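# Fit the loose gear onto the gearbox's empty pin

## Task

Set the loose gear on the gearbox's free pin so that it meshes between the teeth of the centre gear and those of the outer ring and rests flat and as low as the two gears already there. At no point may the gear drop more than about a finger's width, nor may it be released from any height above the tops of the gear pins. Once the gear is over its pin, open the fingers only after the pin is inside the gear's bore and the gear's teeth line up with the ring's. Afterwards, with the gripper empty, withdraw so that it is at least 11 cm away from the gears.

## Robot and tools

Robot: a single six-joint arm ending in a parallel two-finger gripper. The joint order, used in every command row and every per-joint list in results, is: waist (joint_0), shoulder (joint_1), elbow (joint_2), wrist pitch (joint_3), wrist yaw (joint_4), wrist roll (joint_5), then the gripper. Wrist pitch has its sign flipped compared with the URDF, both in commands and in readings; its stated range -1.571 to 1.571 is symmetric, so only the direction changes. Stated joint ranges in rad: waist -3.054..3.054, shoulder 0..3.142, elbow 0..2.356, wrist pitch -1.571..1.571, wrist yaw -1.571..1.571, wrist roll -3.142..3.142. Real ends may differ by about 0.010 rad.

Scene frame: origin on the table surface under the arm base, +z up, +x forward from the base, +y to the left looking along +x. The base may sit slightly tilted. end_effector_position (metres) is the point between the finger pads, about 3-4 cm behind the fingertips; orientation comes as end_effector_quat_wxyz. The fingers extend along the gripper's +x and close along its y. The printed position can be off, more so at long reach.

The row format (7 numbers, each in [-1, 1]): the first six are joint displacements on a scaled unit, not radians. 1.0 equals 0.9615 rad for waist, shoulder and elbow, 1.713 rad for wrist pitch, 1.767 for wrist yaw, 1.728 for wrist roll. The seventh number is the gripper opening and is absolute, not an offset: +1 fully open (0.088 m pad gap), empty fingers meet near -0.80, and values below that do nothing more. Closing fully takes at least about 0.5 s.

execute_actions(actions): a list of actions; each action is a list of up to 15 rows, one row per 1/30 s control step, and a short action repeats its final row to fill 15 steps. Displacements in every row of an action are offsets from the joint angles at that action's start (for the first action, the last reported angles), not from the previous row. An action that would push a joint more than 0.010 rad outward past its range is refused; if the first action fails this or any action is malformed, the entire call does nothing. An empty list just returns the current state and images.

move(target, speed, blocking): target is one 7-number row; its six displacements are offsets from the Joint positions shown in the latest result that lists them, and the opening is absolute and applied immediately. All joints travel in sync, so the hand follows a curve; path duration is clamped to 0.5-10 s. speed (0.01-2 rad/s, default 0.5) limits the fastest joint. The path ignores obstacles, and faster moves or targets set deeper past contact press harder. blocking=false returns after 0.5 s while the arm keeps going; check with wait(0), and use wait or stop before sending anything else. The result adds a move: line giving the ending (done, off_target, moving, held, fault), limits=held or limits=none, and the joint furthest from target. After limits=held the arm can suddenly go faster than speed.

wait(seconds): 0 to 10 s, holds the last command; returns early if a running move ends. stop(): brakes a running move (needs stopping room); fingers continue. zoom_image(camera, region): camera is cam_head_left, cam_head_right or cam_wrist (each 504x504); region [x0, y0, x1, y1] in pixels from the top-left, at most 504x504. show_instructions() shows the reference images. read_manual(section) gives URDF licence text only. finished_scene(scene) ends the current scene, given by its integer number; it is final, so call it only once the gear is seated and the empty gripper has withdrawn.

Motion limits: each step, a joint's target may lead its measured angle by at most 0.211 rad (waist, shoulder, elbow), 0.213 (wrist pitch), 0.267 (wrist yaw), 0.228 (wrist roll); if targets would put the hand over 70 mm from where it is, all are pulled back. Big moves therefore need several actions, and an unfinished one may need to be resent. Friction can leave joints short, especially at full reach, and tiny turns may not happen; check positions after each move.

Result lines: state (pose, velocities), Joint positions and Joint velocities (rad, rad/s, plus finger gap in m), Joint targets (what joints are currently driven toward), grip_measured (opening on the command scale), step readings for execute_actions with HELD where a row was limited, joint sent to its limit, joint command not followed (clearance check altered targets), MOTOR HOT (from 50 °C) and OVER-TEMPERATURE FAULT (95 °C, arm held; power may cut and the arm go limp).

Gripping: to hold the gear keep commanding an opening well below grip_measured; lower squeezes harder, up to about 34 N per pad; a fast close can squeeze excessively. Readings may be offset by about 1 mm throughout.

Avoid: dropping the gear from height, hard impacts or strong pressing, knocking anything off the table, and contact torques at the load limits (waist 16.8, shoulder 20.8, elbow 20.8, wrist pitch 5.49, wrist yaw 5.47, wrist roll 5.13 N m, including the load), which freeze the arm for 10 s. Holding loads heats motors. Loose objects can occasionally get nudged by an outside push. The robot keeps its last command while you deliberate.

Each tool is called after "Request:" by a JSON object that holds its "api" and its "payload", one argument or row to a line.

Reference images:

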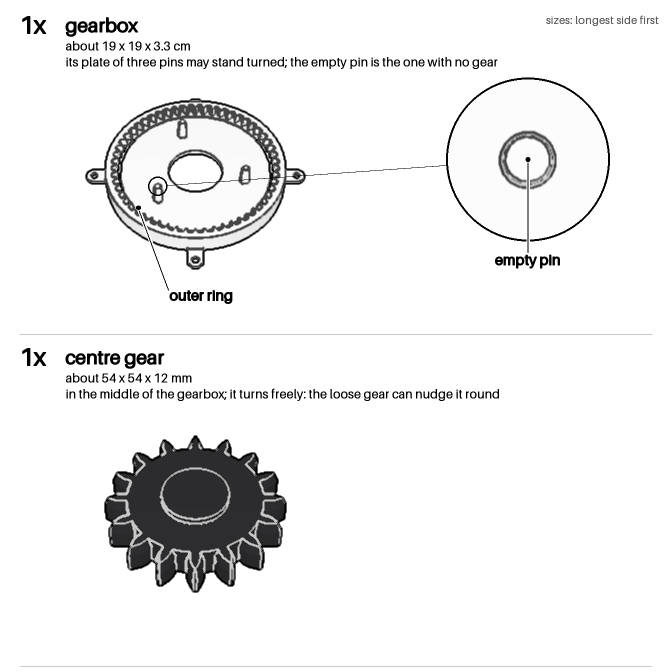

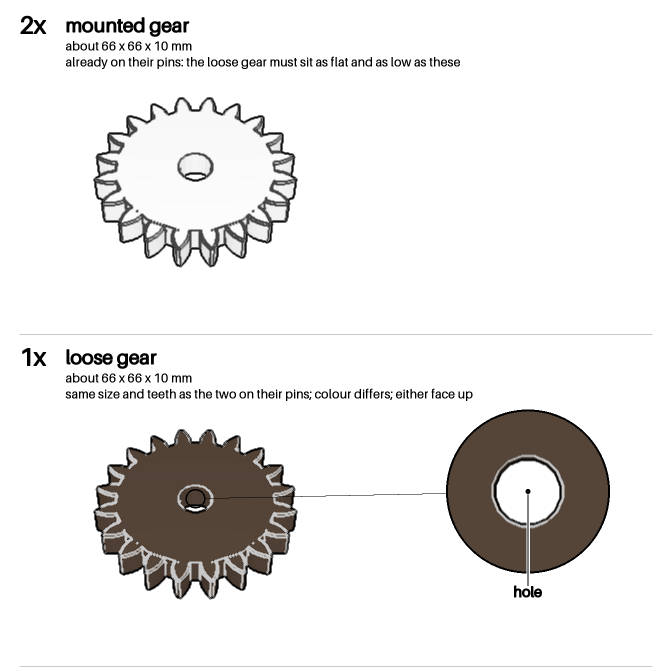

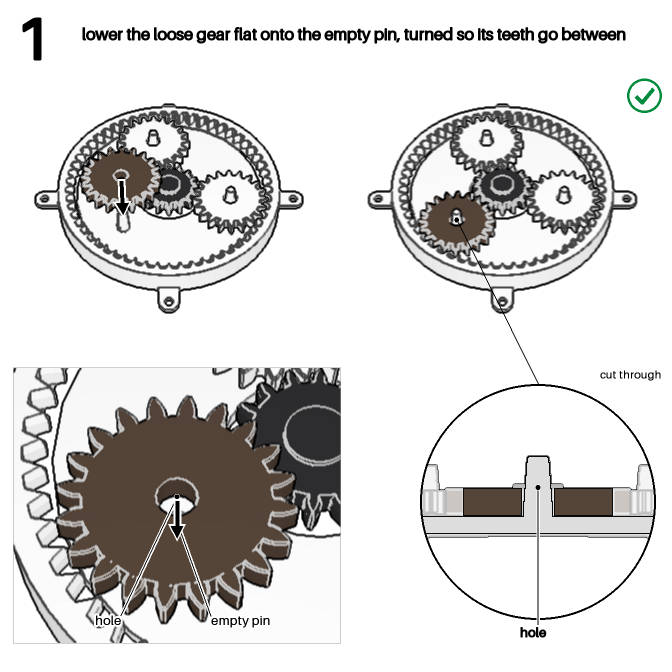

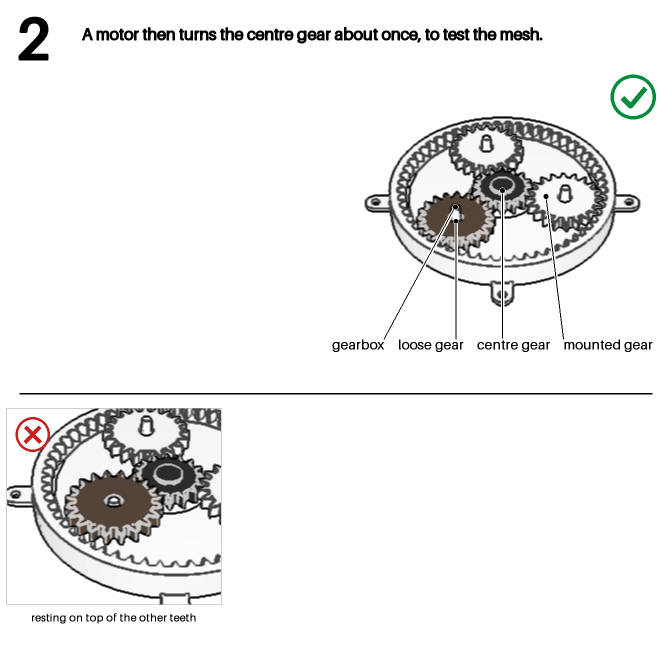

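## Session

Request:
{"api": "execute_actions", "payload": {
  "actions": []
}}

Scene clock: 0.00 s.
end_effector_position=(+0.3792, +0.0749, +0.2748) grip_measured=+0.825 end_effector_quat_wxyz=(+0.975, -0.201, +0.091, -0.027) end_effector_velocity=(-0.002, -0.003, -0.008) end_effector_angular_velocity=(-0.004, +0.036, -0.008)
Joint names: [waist, shoulder, elbow, wrist pitch, wrist yaw, wrist roll]
Joint positions: [ 0.019  0.872  0.644 -0.252 -0.032 -0.032  0.079]
Joint velocities: [-0.002 -0.002 -0.002  0.037 -0.007 -0.007  0.   ]
Heat: hottest shoulder 29 °C (+0.0 °C/min).
Joint targets: [0.019 0.872 0.644 -0.252 -0.032 -0.032]

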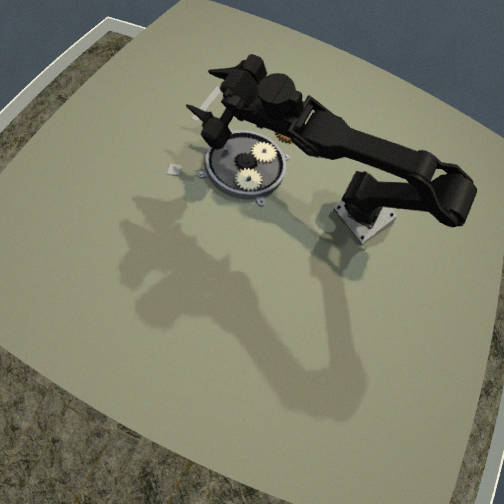

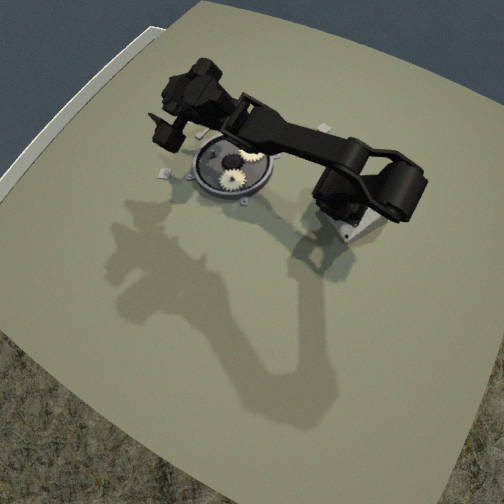

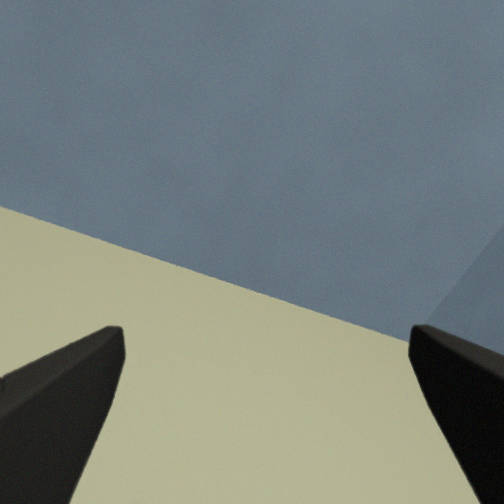

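Request:
{"api": "move", "payload": {
  "target": [-0.64,0.608,0.755,0.935,-0.218,0,1],
  "speed": 0.8
}}

Scene clock: 29.23 s.
end_effector_position=(+0.2826, -0.0563, +0.2249) grip_measured=+0.988 end_effector_quat_wxyz=(+0.737, +0.181, +0.607, -0.238) end_effector_velocity=(-0.005, +0.002, -0.001) end_effector_angular_velocity=(+0.006, +0.019, -0.005)
Joint names: [waist, shoulder, elbow, wrist pitch, wrist yaw, wrist roll]
Joint positions: [-0.594  1.446  1.364  1.347 -0.412 -0.032  0.087]
Joint velocities: [-0.002 -0.002 -0.002  0.022  0.007 -0.007  0.   ]
Heat: hottest wrist pitch 32 °C (+6.2 °C/min).
Joint targets: [-0.597 1.456 1.370 1.350 -0.417 -0.032]
move: off_target; limits=none; farthest joint: the shoulder, 0.011 radians from its target (0.585 radians at the start)

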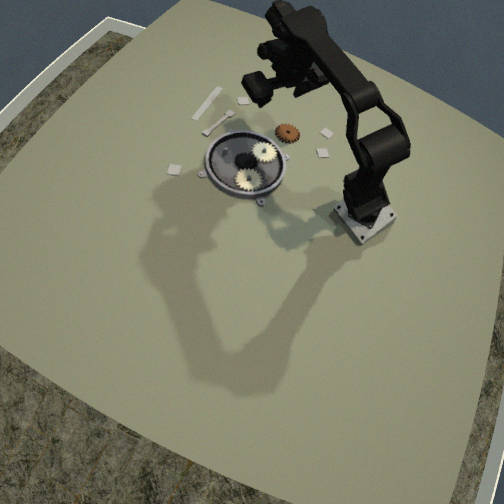

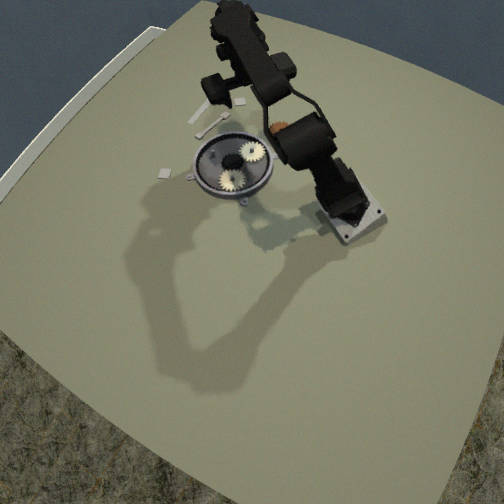

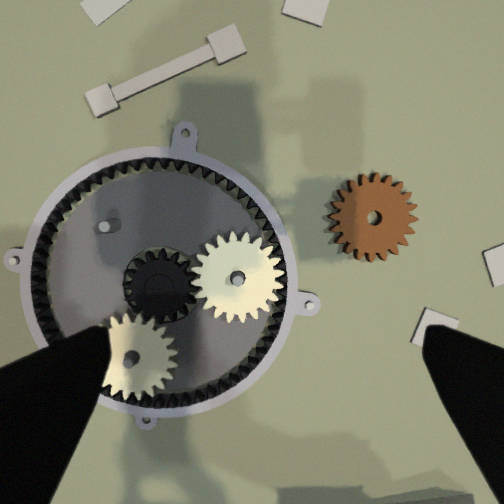

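Request:
{"api": "move", "payload": {
  "target": [-0.098,0.376,-0.25,-0.193,0,0,1]
}}

Scene clock: 47.70 s.
end_effector_position=(+0.2537, -0.1428, +0.1012) grip_measured=+0.988 end_effector_quat_wxyz=(+0.654, +0.273, +0.651, -0.272) end_effector_velocity=(-0.004, +0.001, -0.001) end_effector_angular_velocity=(+0.003, +0.012, +0.000)
Joint names: [waist, shoulder, elbow, wrist pitch, wrist yaw, wrist roll]
Joint positions: [-0.686  1.796  1.13   1.019 -0.412 -0.032  0.087]
Joint velocities: [-0.002 -0.002 -0.007  0.007  0.007 -0.007 -0.   ]
Heat: hottest shoulder 31 °C (+2.5 °C/min).
Joint targets: [-0.688 1.807 1.124 1.017 -0.412 -0.032]
move: off_target; limits=none; farthest joint: the shoulder, 0.011 radians from its target (0.361 radians at the start)

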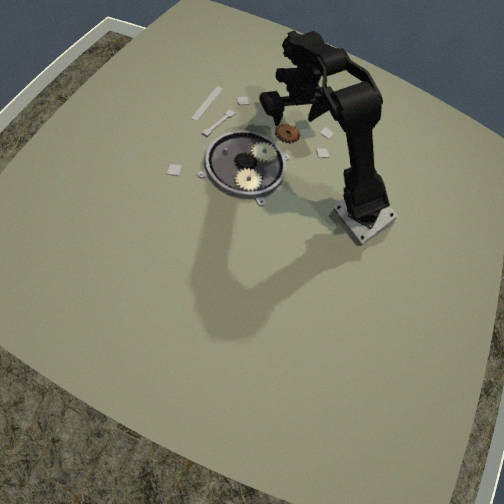

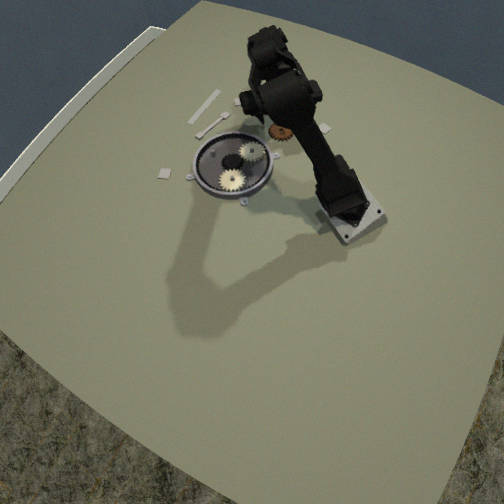

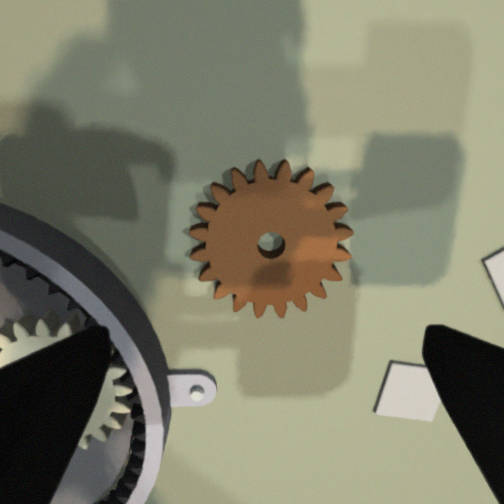

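Request:
{"api": "move", "payload": {
  "target": [0.061,0.106,-0.086,-0.112,-0.003,0.036,1],
  "speed": 0.25
}}

Scene clock: 57.83 s.
end_effector_position=(+0.2581, -0.1508, +0.0562) grip_measured=+0.988 end_effector_quat_wxyz=(+0.653, +0.271, +0.652, -0.274) end_effector_velocity=(-0.000, +0.000, -0.001) end_effector_angular_velocity=(+0.003, -0.008, -0.009)
Joint names: [waist, shoulder, elbow, wrist pitch, wrist yaw, wrist roll]
Joint positions: [-0.631  1.885  1.054  0.83  -0.413  0.028  0.087]
Joint velocities: [-0.002 -0.002 -0.007 -0.007 -0.007  0.007  0.   ]
Heat: hottest shoulder 32 °C (+3.1 °C/min).
Joint targets: [-0.627 1.898 1.047 0.827 -0.417 0.031]
move: off_target; limits=none; farthest joint: the shoulder, 0.013 radians from its target (0.101 radians at the start)

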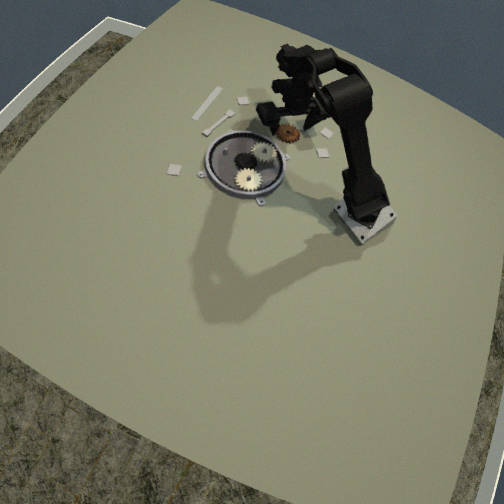

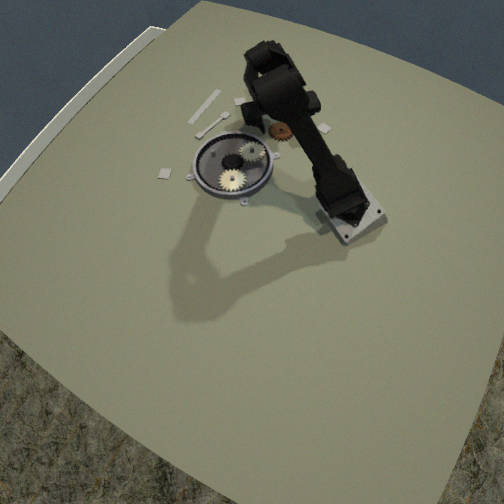

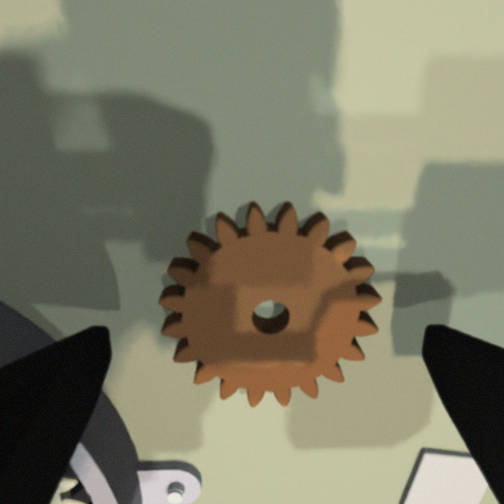

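Request:
{"api": "move", "payload": {
  "target": [0.022,0.067,-0.013,-0.0385,-0.004,0.012,1],
  "speed": 0.1
}}

Scene clock: 73.43 s.
end_effector_position=(+0.2616, -0.1559, +0.0404) grip_measured=+0.987 end_effector_quat_wxyz=(+0.653, +0.271, +0.651, -0.274) end_effector_velocity=(-0.001, +0.002, +0.000) end_effector_angular_velocity=(+0.009, -0.001, +0.002)
Joint names: [waist, shoulder, elbow, wrist pitch, wrist yaw, wrist roll]
Joint positions: [-0.615  1.934  1.049  0.768 -0.415  0.046  0.087]
Joint velocities: [-0.002 -0.002 -0.002  0.007 -0.007 -0.007  0.   ]
Heat: hottest shoulder 33 °C (+3.0 °C/min).
Joint targets: [-0.610 1.950 1.042 0.764 -0.420 0.049]
move: off_target; limits=none; farthest joint: the shoulder, 0.015 radians from its target (0.064 radians at the start)

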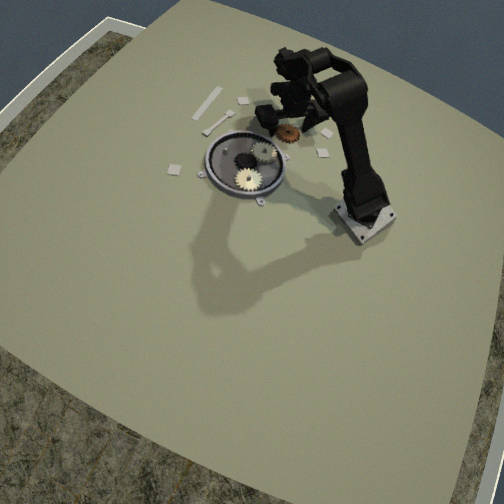

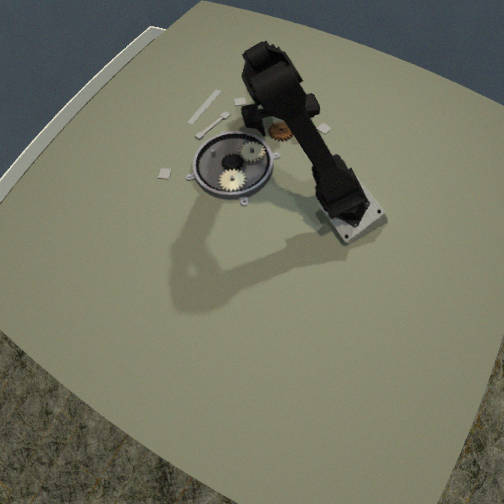

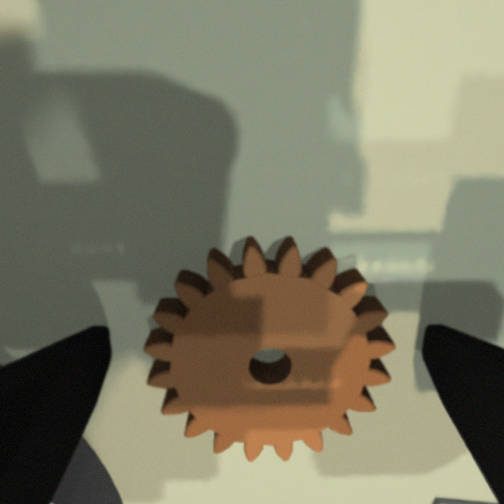

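Request:
{"api": "move", "payload": {
  "target": [0.008,0.023,-0.008,-0.006,-0.003,0.002,0.62],
  "speed": 0.05
}}

Request:
{"api": "execute_actions", "payload": {
  "actions": [
    [[0,0,0,0,0,0,0.58],[0,0,0,0,0,0,0.55],[0,0,0,0,0,0,0.52],[0,0,0,0,0,0,0.49],[0,0,0,0,0,0,0.46],[0,0,0,0,0,0,0.43],[0,0,0,0,0,0,0.4],[0,0,0,0,0,0,0.35],[0,0,0,0,0,0,0.3]]
  ]
}}

Request:
{"api": "zoom_image", "payload": {
  "camera": "cam_head_left",
  "region": [240,90,340,170]
}}

Scene clock: 82.47 s.
end_effector_position=(+0.2625, -0.1553, +0.0397) grip_measured=+0.620 end_effector_quat_wxyz=(+0.654, +0.274, +0.651, -0.271) end_effector_velocity=(-0.001, +0.002, +0.000) end_effector_angular_velocity=(+0.009, -0.001, +0.002)
Joint names: [waist, shoulder, elbow, wrist pitch, wrist yaw, wrist roll]
Joint positions: [-0.614  1.936  1.048  0.765 -0.422  0.047  0.069]
Joint velocities: [-0.002 -0.002 -0.002  0.007 -0.007 -0.007 -0.   ]
Heat: hottest shoulder 33 °C (+2.0 °C/min).
Joint targets: [-0.607 1.956 1.041 0.757 -0.420 0.050]
move: off_target; limits=none; farthest joint: the shoulder, 0.020 radians from its target (0.021 radians at the start)

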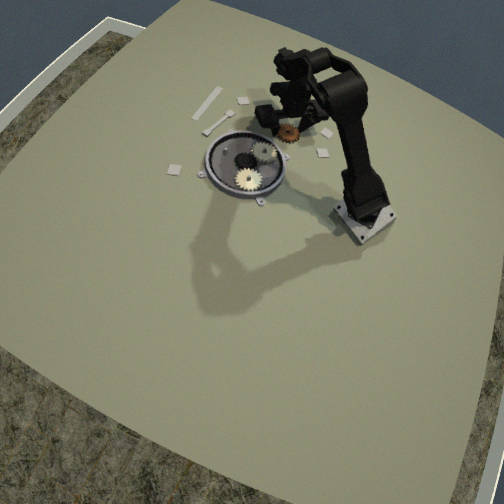

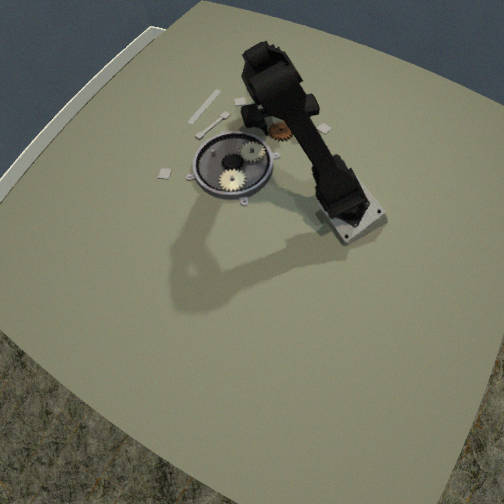

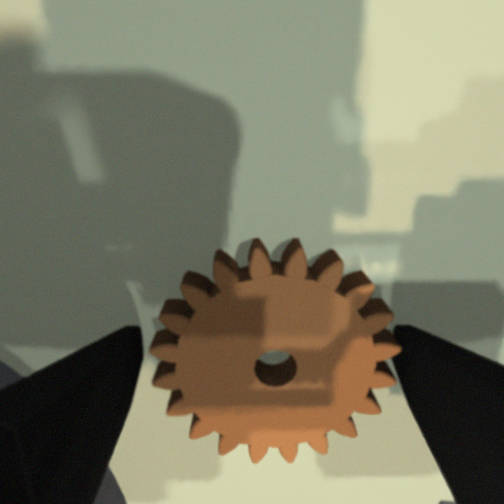

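Scene clock: 82.97 s.
end_effector_position=(+0.2625, -0.1551, +0.0397) grip_measured=+0.509 end_effector_quat_wxyz=(+0.654, +0.275, +0.650, -0.271) end_effector_velocity=(-0.004, +0.003, -0.001) end_effector_angular_velocity=(+0.015, +0.006, -0.002)
Joint names: [waist, shoulder, elbow, wrist pitch, wrist yaw, wrist roll]
Joint positions: [-0.614  1.936  1.048  0.766 -0.425  0.047  0.064]
Joint velocities: [-0.002 -0.002 -0.012  0.007 -0.007 -0.007 -0.   ]
Heat: hottest shoulder 33 °C (+2.0 °C/min).
Joint targets: [-0.614 1.936 1.048 0.765 -0.422 0.047]
Step readings (joint positions):
0: [-0.614 1.936 1.048 0.765 -0.422 0.047]
1: [-0.614 1.936 1.048 0.765 -0.423 0.047]
2: [-0.614 1.936 1.048 0.764 -0.425 0.047]
4: [-0.614 1.936 1.048 0.765 -0.425 0.047]
8: [-0.614 1.936 1.048 0.765 -0.425 0.047]
15: Joint positions above

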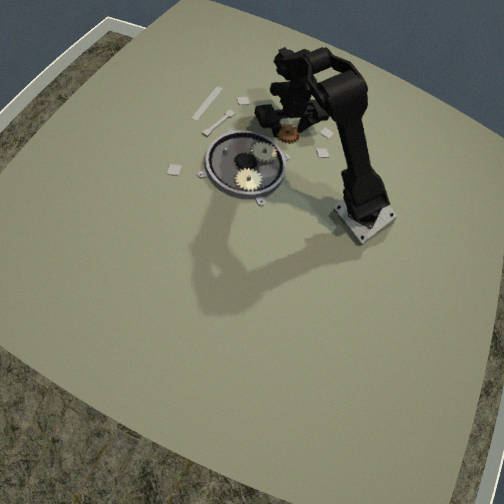

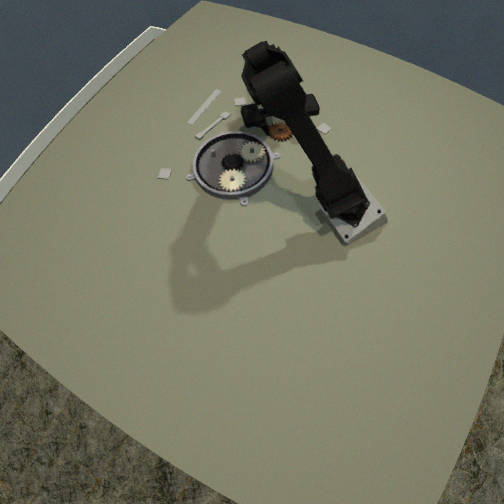

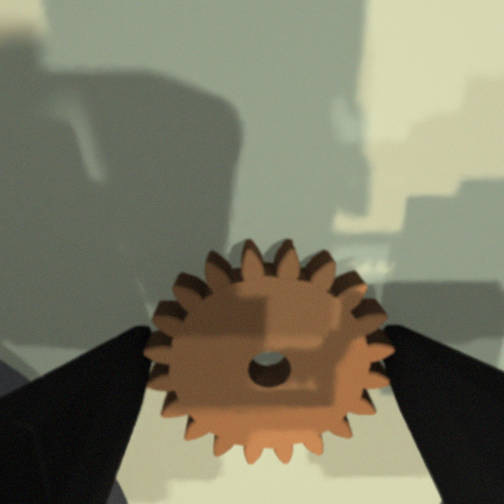

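Region (240, 90, 340, 170) of cam_head_left's 504x504 image, scaled by 5.040, with more detail than that image has; it fills the top 403 rows of this view, and the rest is white.

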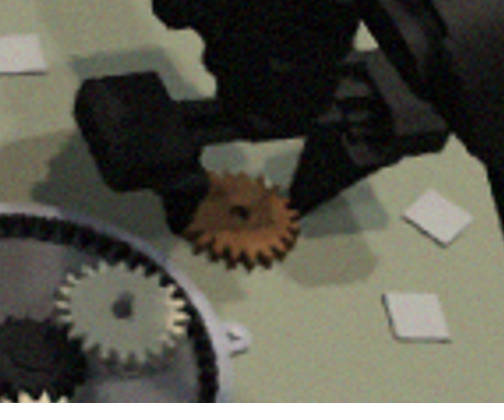

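Request:
{"api": "move", "payload": {
  "target": [-0.075,-0.155,0.09,0.148,0.005,0,0.3],
  "speed": 0.25
}}

Scene clock: 97.13 s.
end_effector_position=(+0.2546, -0.1421, +0.1004) grip_measured=+0.509 end_effector_quat_wxyz=(+0.643, +0.300, +0.640, -0.295) end_effector_velocity=(-0.001, +0.002, +0.002) end_effector_angular_velocity=(+0.006, -0.005, +0.004)
Joint names: [waist, shoulder, elbow, wrist pitch, wrist yaw, wrist roll]
Joint positions: [-0.684  1.798  1.129  1.016 -0.419  0.047  0.064]
Joint velocities: [-0.002 -0.007 -0.002  0.007 -0.007 -0.007 -0.   ]
Heat: hottest shoulder 35 °C (+4.0 °C/min).
Joint targets: [-0.687 1.787 1.135 1.019 -0.416 0.047]
move: off_target; limits=none; farthest joint: the shoulder, 0.011 radians from its target (0.148 radians at the start)

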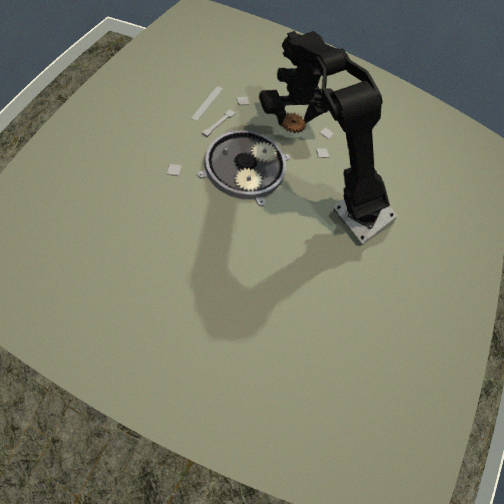

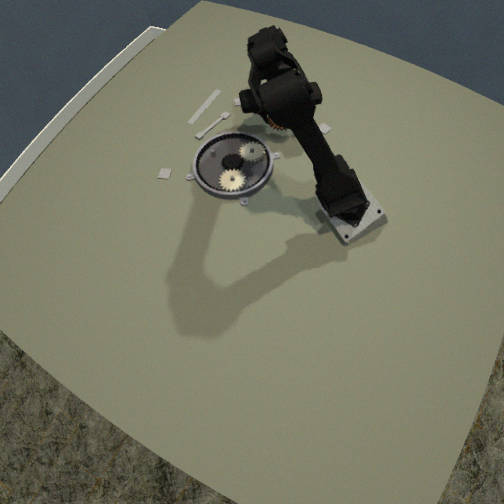

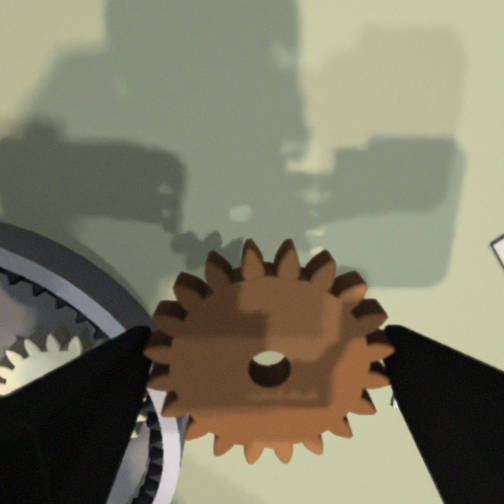

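Request:
{"api": "move", "payload": {
  "target": [0.575,-0.063,0.271,0.038,0.005,-0.185,0.3],
  "speed": 0.3
}}

Request:
{"api": "zoom_image", "payload": {
  "camera": "cam_head_left",
  "region": [180,100,300,200]
}}

Scene clock: 103.37 s.
end_effector_position=(+0.3671, +0.0079, +0.0991) grip_measured=+0.509 end_effector_quat_wxyz=(+0.707, -0.015, +0.707, +0.020) end_effector_velocity=(-0.001, -0.000, +0.002) end_effector_angular_velocity=(+0.020, -0.003, -0.007)
Joint names: [waist, shoulder, elbow, wrist pitch, wrist yaw, wrist roll]
Joint positions: [-0.134  1.749  1.383  1.079 -0.414 -0.271  0.064]
Joint velocities: [-0.012 -0.002 -0.002  0.007 -0.022 -0.007 -0.   ]
Heat: hottest shoulder 36 °C (+5.0 °C/min).
Joint targets: [-0.131 1.737 1.390 1.081 -0.410 -0.273]
move: off_target; limits=none; farthest joint: the shoulder, 0.012 radians from its target (0.060 radians at the start)

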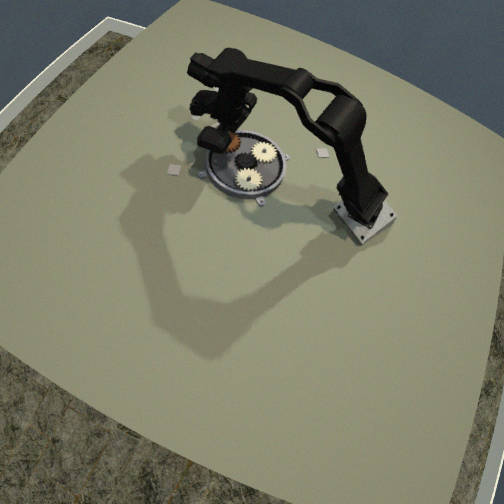

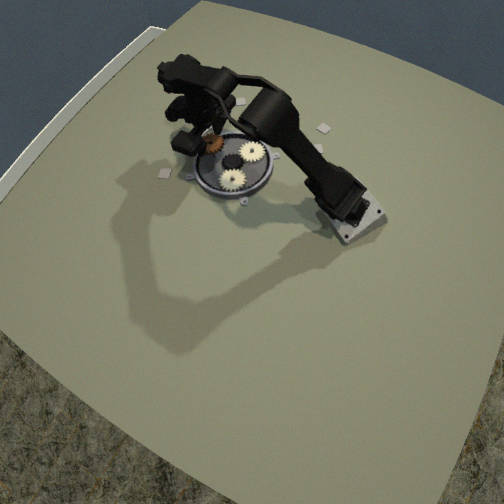

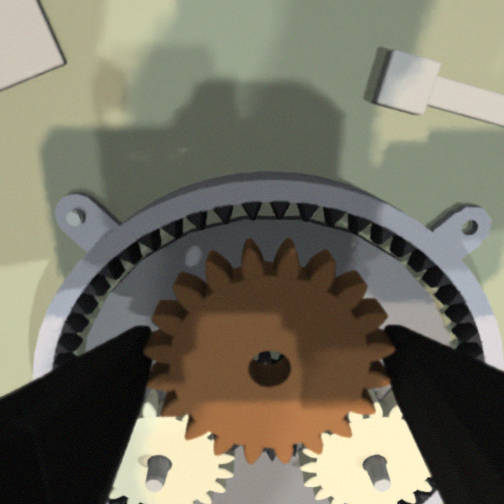

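Region (180, 100, 300, 200) of cam_head_left's 504x504 image, scaled by 4.200, with more detail than that image has.

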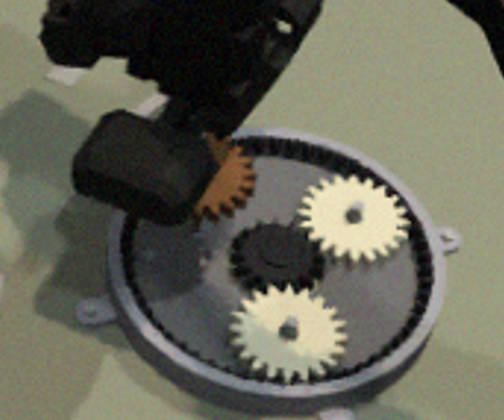

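Request:
{"api": "move", "payload": {
  "target": [0.028,0.041,-0.045,-0.046,0.004,0.016,0.3],
  "speed": 0.1
}}

Request:
{"api": "zoom_image", "payload": {
  "camera": "cam_wrist",
  "region": [140,170,400,430]
}}

Scene clock: 124.30 s.
end_effector_position=(+0.3706, +0.0076, +0.0804) grip_measured=+0.509 end_effector_quat_wxyz=(+0.708, -0.016, +0.706, +0.020) end_effector_velocity=(-0.003, +0.003, -0.001) end_effector_angular_velocity=(+0.023, +0.006, +0.015)
Joint names: [waist, shoulder, elbow, wrist pitch, wrist yaw, wrist roll]
Joint positions: [-0.11   1.774  1.346  1.002 -0.41  -0.245  0.064]
Joint velocities: [-0.002 -0.002 -0.007  0.007 -0.022 -0.022  0.   ]
Heat: hottest shoulder 40 °C (+8.1 °C/min).
Joint targets: [-0.107 1.788 1.340 1.000 -0.407 -0.243]
move: off_target; limits=none; farthest joint: the shoulder, 0.014 radians from its target (0.040 radians at the start)

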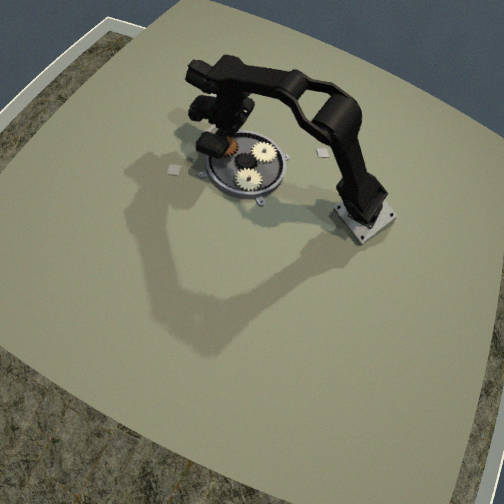

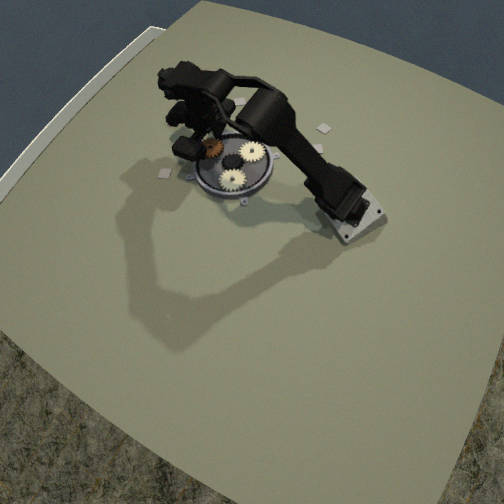

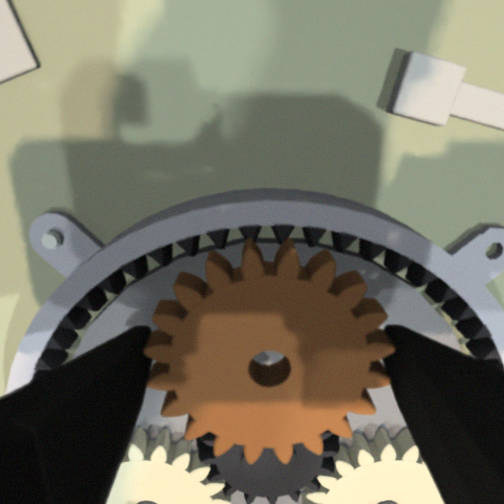

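Region (140, 170, 400, 430) of cam_wrist's 504x504 image, scaled by 1.938, with more detail than that image has.

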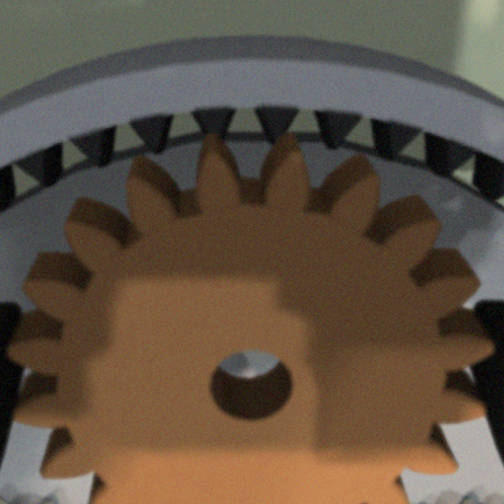

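Request:
{"api": "move", "payload": {
  "target": [0.008,0.014,-0.027,-0.014,0.002,0.095,0.3],
  "speed": 0.15
}}

Request:
{"api": "zoom_image", "payload": {
  "camera": "cam_wrist",
  "region": [140,170,400,430]
}}

Scene clock: 139.00 s.
end_effector_position=(+0.3693, +0.0075, +0.0753) grip_measured=+0.509 end_effector_quat_wxyz=(+0.707, +0.040, +0.705, -0.035) end_effector_velocity=(-0.003, +0.002, -0.002) end_effector_angular_velocity=(+0.024, +0.010, -0.016)
Joint names: [waist, shoulder, elbow, wrist pitch, wrist yaw, wrist roll]
Joint positions: [-0.105  1.775  1.328  0.981 -0.41  -0.084  0.064]
Joint velocities: [-0.002  0.002 -0.007  0.007 -0.022  0.007  0.   ]
Heat: hottest shoulder 40 °C (+7.0 °C/min).
Joint targets: [-0.102 1.788 1.321 0.978 -0.407 -0.081]
move: off_target; limits=none; farthest joint: the shoulder, 0.012 radians from its target (0.012 radians at the start)

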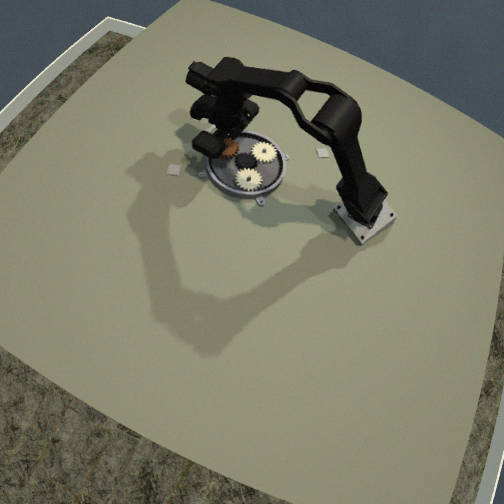

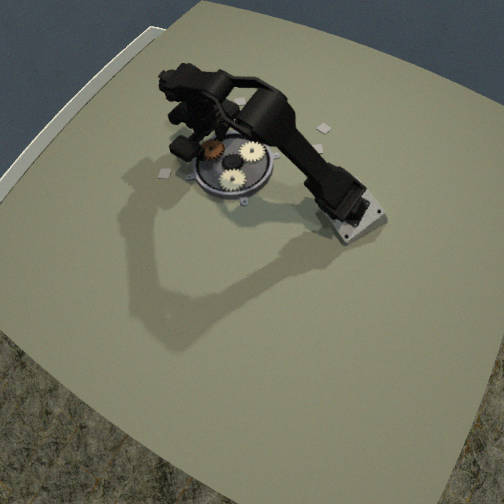

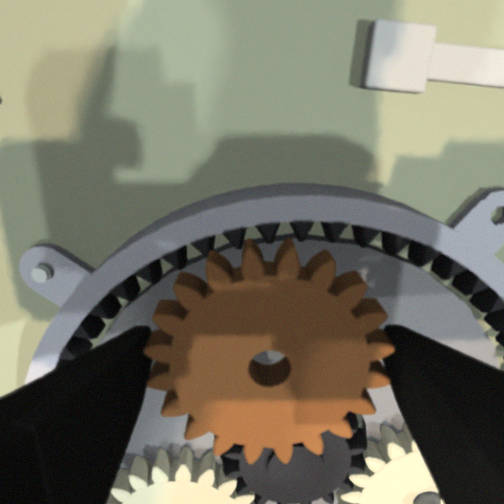

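Region (140, 170, 400, 430) of cam_wrist's 504x504 image, scaled by 1.938, with more detail than that image has.

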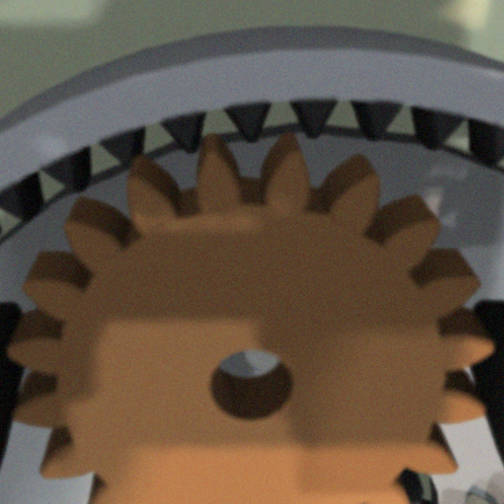

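Request:
{"api": "zoom_image", "payload": {
  "camera": "cam_wrist",
  "region": [240,340,300,395]
}}

Region (240, 340, 300, 395) of cam_wrist's 504x504 image, scaled by 8.400, with more detail than that image has; it fills the top 462 rows of this view, and the rest is white.

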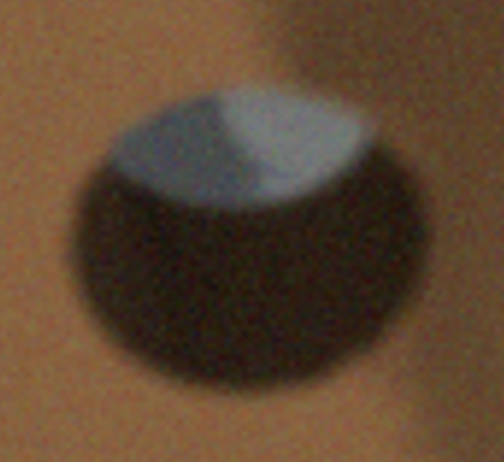

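Request:
{"api": "move", "payload": {
  "target": [0.007,0.0175,-0.0145,-0.0085,0.002,0.004,0.3],
  "speed": 0.03
}}

Request:
{"api": "zoom_image", "payload": {
  "camera": "cam_wrist",
  "region": [180,210,360,400]
}}

Scene clock: 147.17 s.
end_effector_position=(+0.3703, +0.0070, +0.0740) grip_measured=+0.509 end_effector_quat_wxyz=(+0.709, +0.039, +0.703, -0.036) end_effector_velocity=(-0.001, -0.002, -0.001) end_effector_angular_velocity=(-0.008, -0.002, -0.009)
Joint names: [waist, shoulder, elbow, wrist pitch, wrist yaw, wrist roll]
Joint positions: [-0.104  1.776  1.324  0.97  -0.408 -0.079  0.064]
Joint velocities: [-0.002 -0.002 -0.007 -0.007  0.007  0.007 -0.   ]
Heat: hottest shoulder 40 °C (+6.1 °C/min).
Joint targets: [-0.098 1.792 1.314 0.966 -0.407 -0.077]
move: off_target; limits=none; farthest joint: the shoulder, 0.015 radians from its target (0.016 radians at the start)

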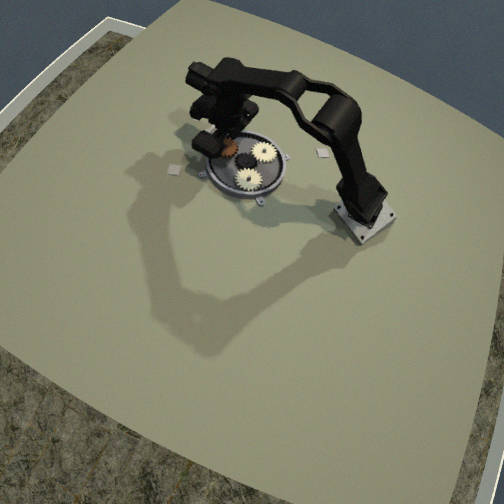

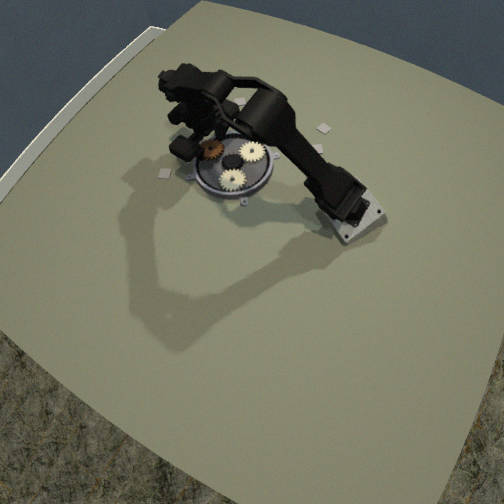

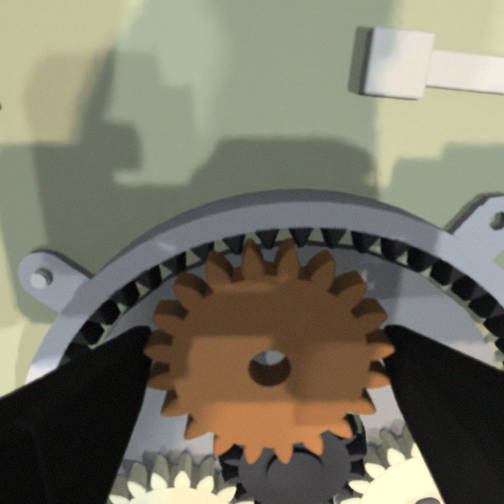

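Region (180, 210, 360, 400) of cam_wrist's 504x504 image, scaled by 2.653, with more detail than that image has; it fills the left 477 columns of this view, and the rest is white.

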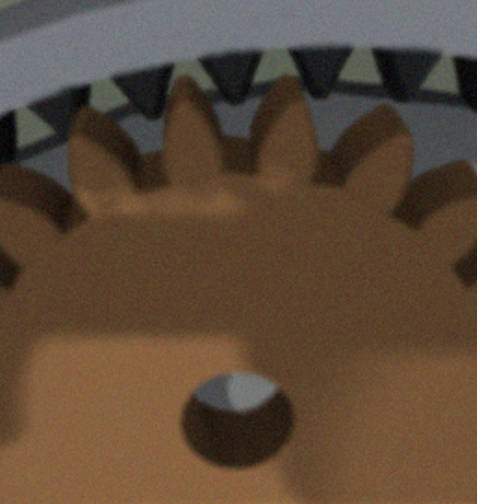

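Request:
{"api": "move", "payload": {
  "target": [0.011,0.026,-0.008,-0.006,0.001,0.003,0.3],
  "speed": 0.03
}}

Request:
{"api": "zoom_image", "payload": {
  "camera": "cam_wrist",
  "region": [180,210,360,400]
}}

Scene clock: 152.63 s.
end_effector_position=(+0.3713, +0.0070, +0.0735) grip_measured=+0.509 end_effector_quat_wxyz=(+0.710, +0.038, +0.702, -0.037) end_effector_velocity=(+0.001, +0.002, -0.000) end_effector_angular_velocity=(+0.006, -0.007, +0.013)
Joint names: [waist, shoulder, elbow, wrist pitch, wrist yaw, wrist roll]
Joint positions: [-0.101  1.777  1.324  0.963 -0.405 -0.076  0.064]
Joint velocities: [ 0.002 -0.002 -0.002 -0.007 -0.007 -0.007 -0.   ]
Heat: hottest shoulder 39 °C (+5.1 °C/min).
Joint targets: [-0.093 1.801 1.317 0.959 -0.406 -0.074]
move: off_target; limits=none; farthest joint: the shoulder, 0.024 radians from its target (0.024 radians at the start)

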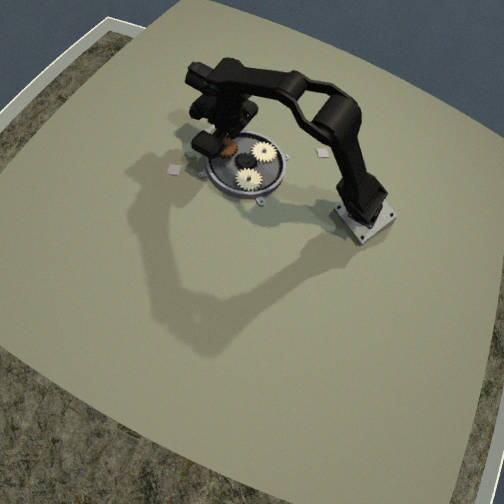

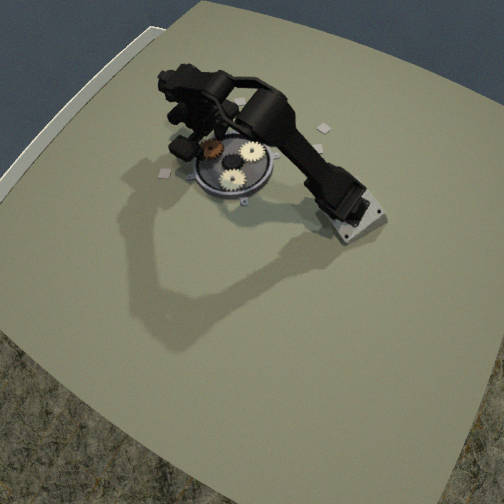

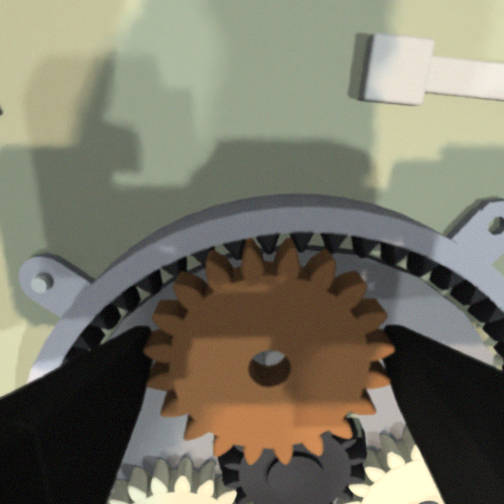

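Region (180, 210, 360, 400) of cam_wrist's 504x504 image, scaled by 2.653, with more detail than that image has; it fills the left 477 columns of this view, and the rest is white.

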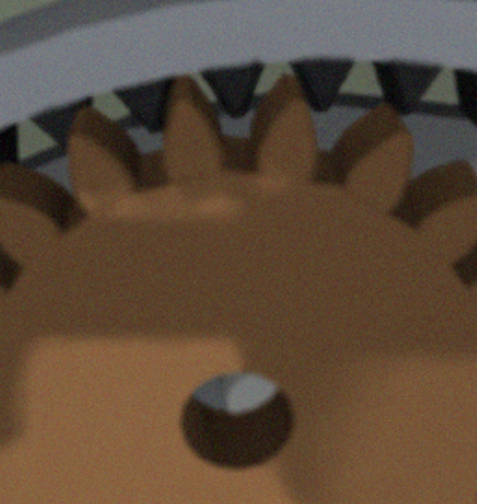

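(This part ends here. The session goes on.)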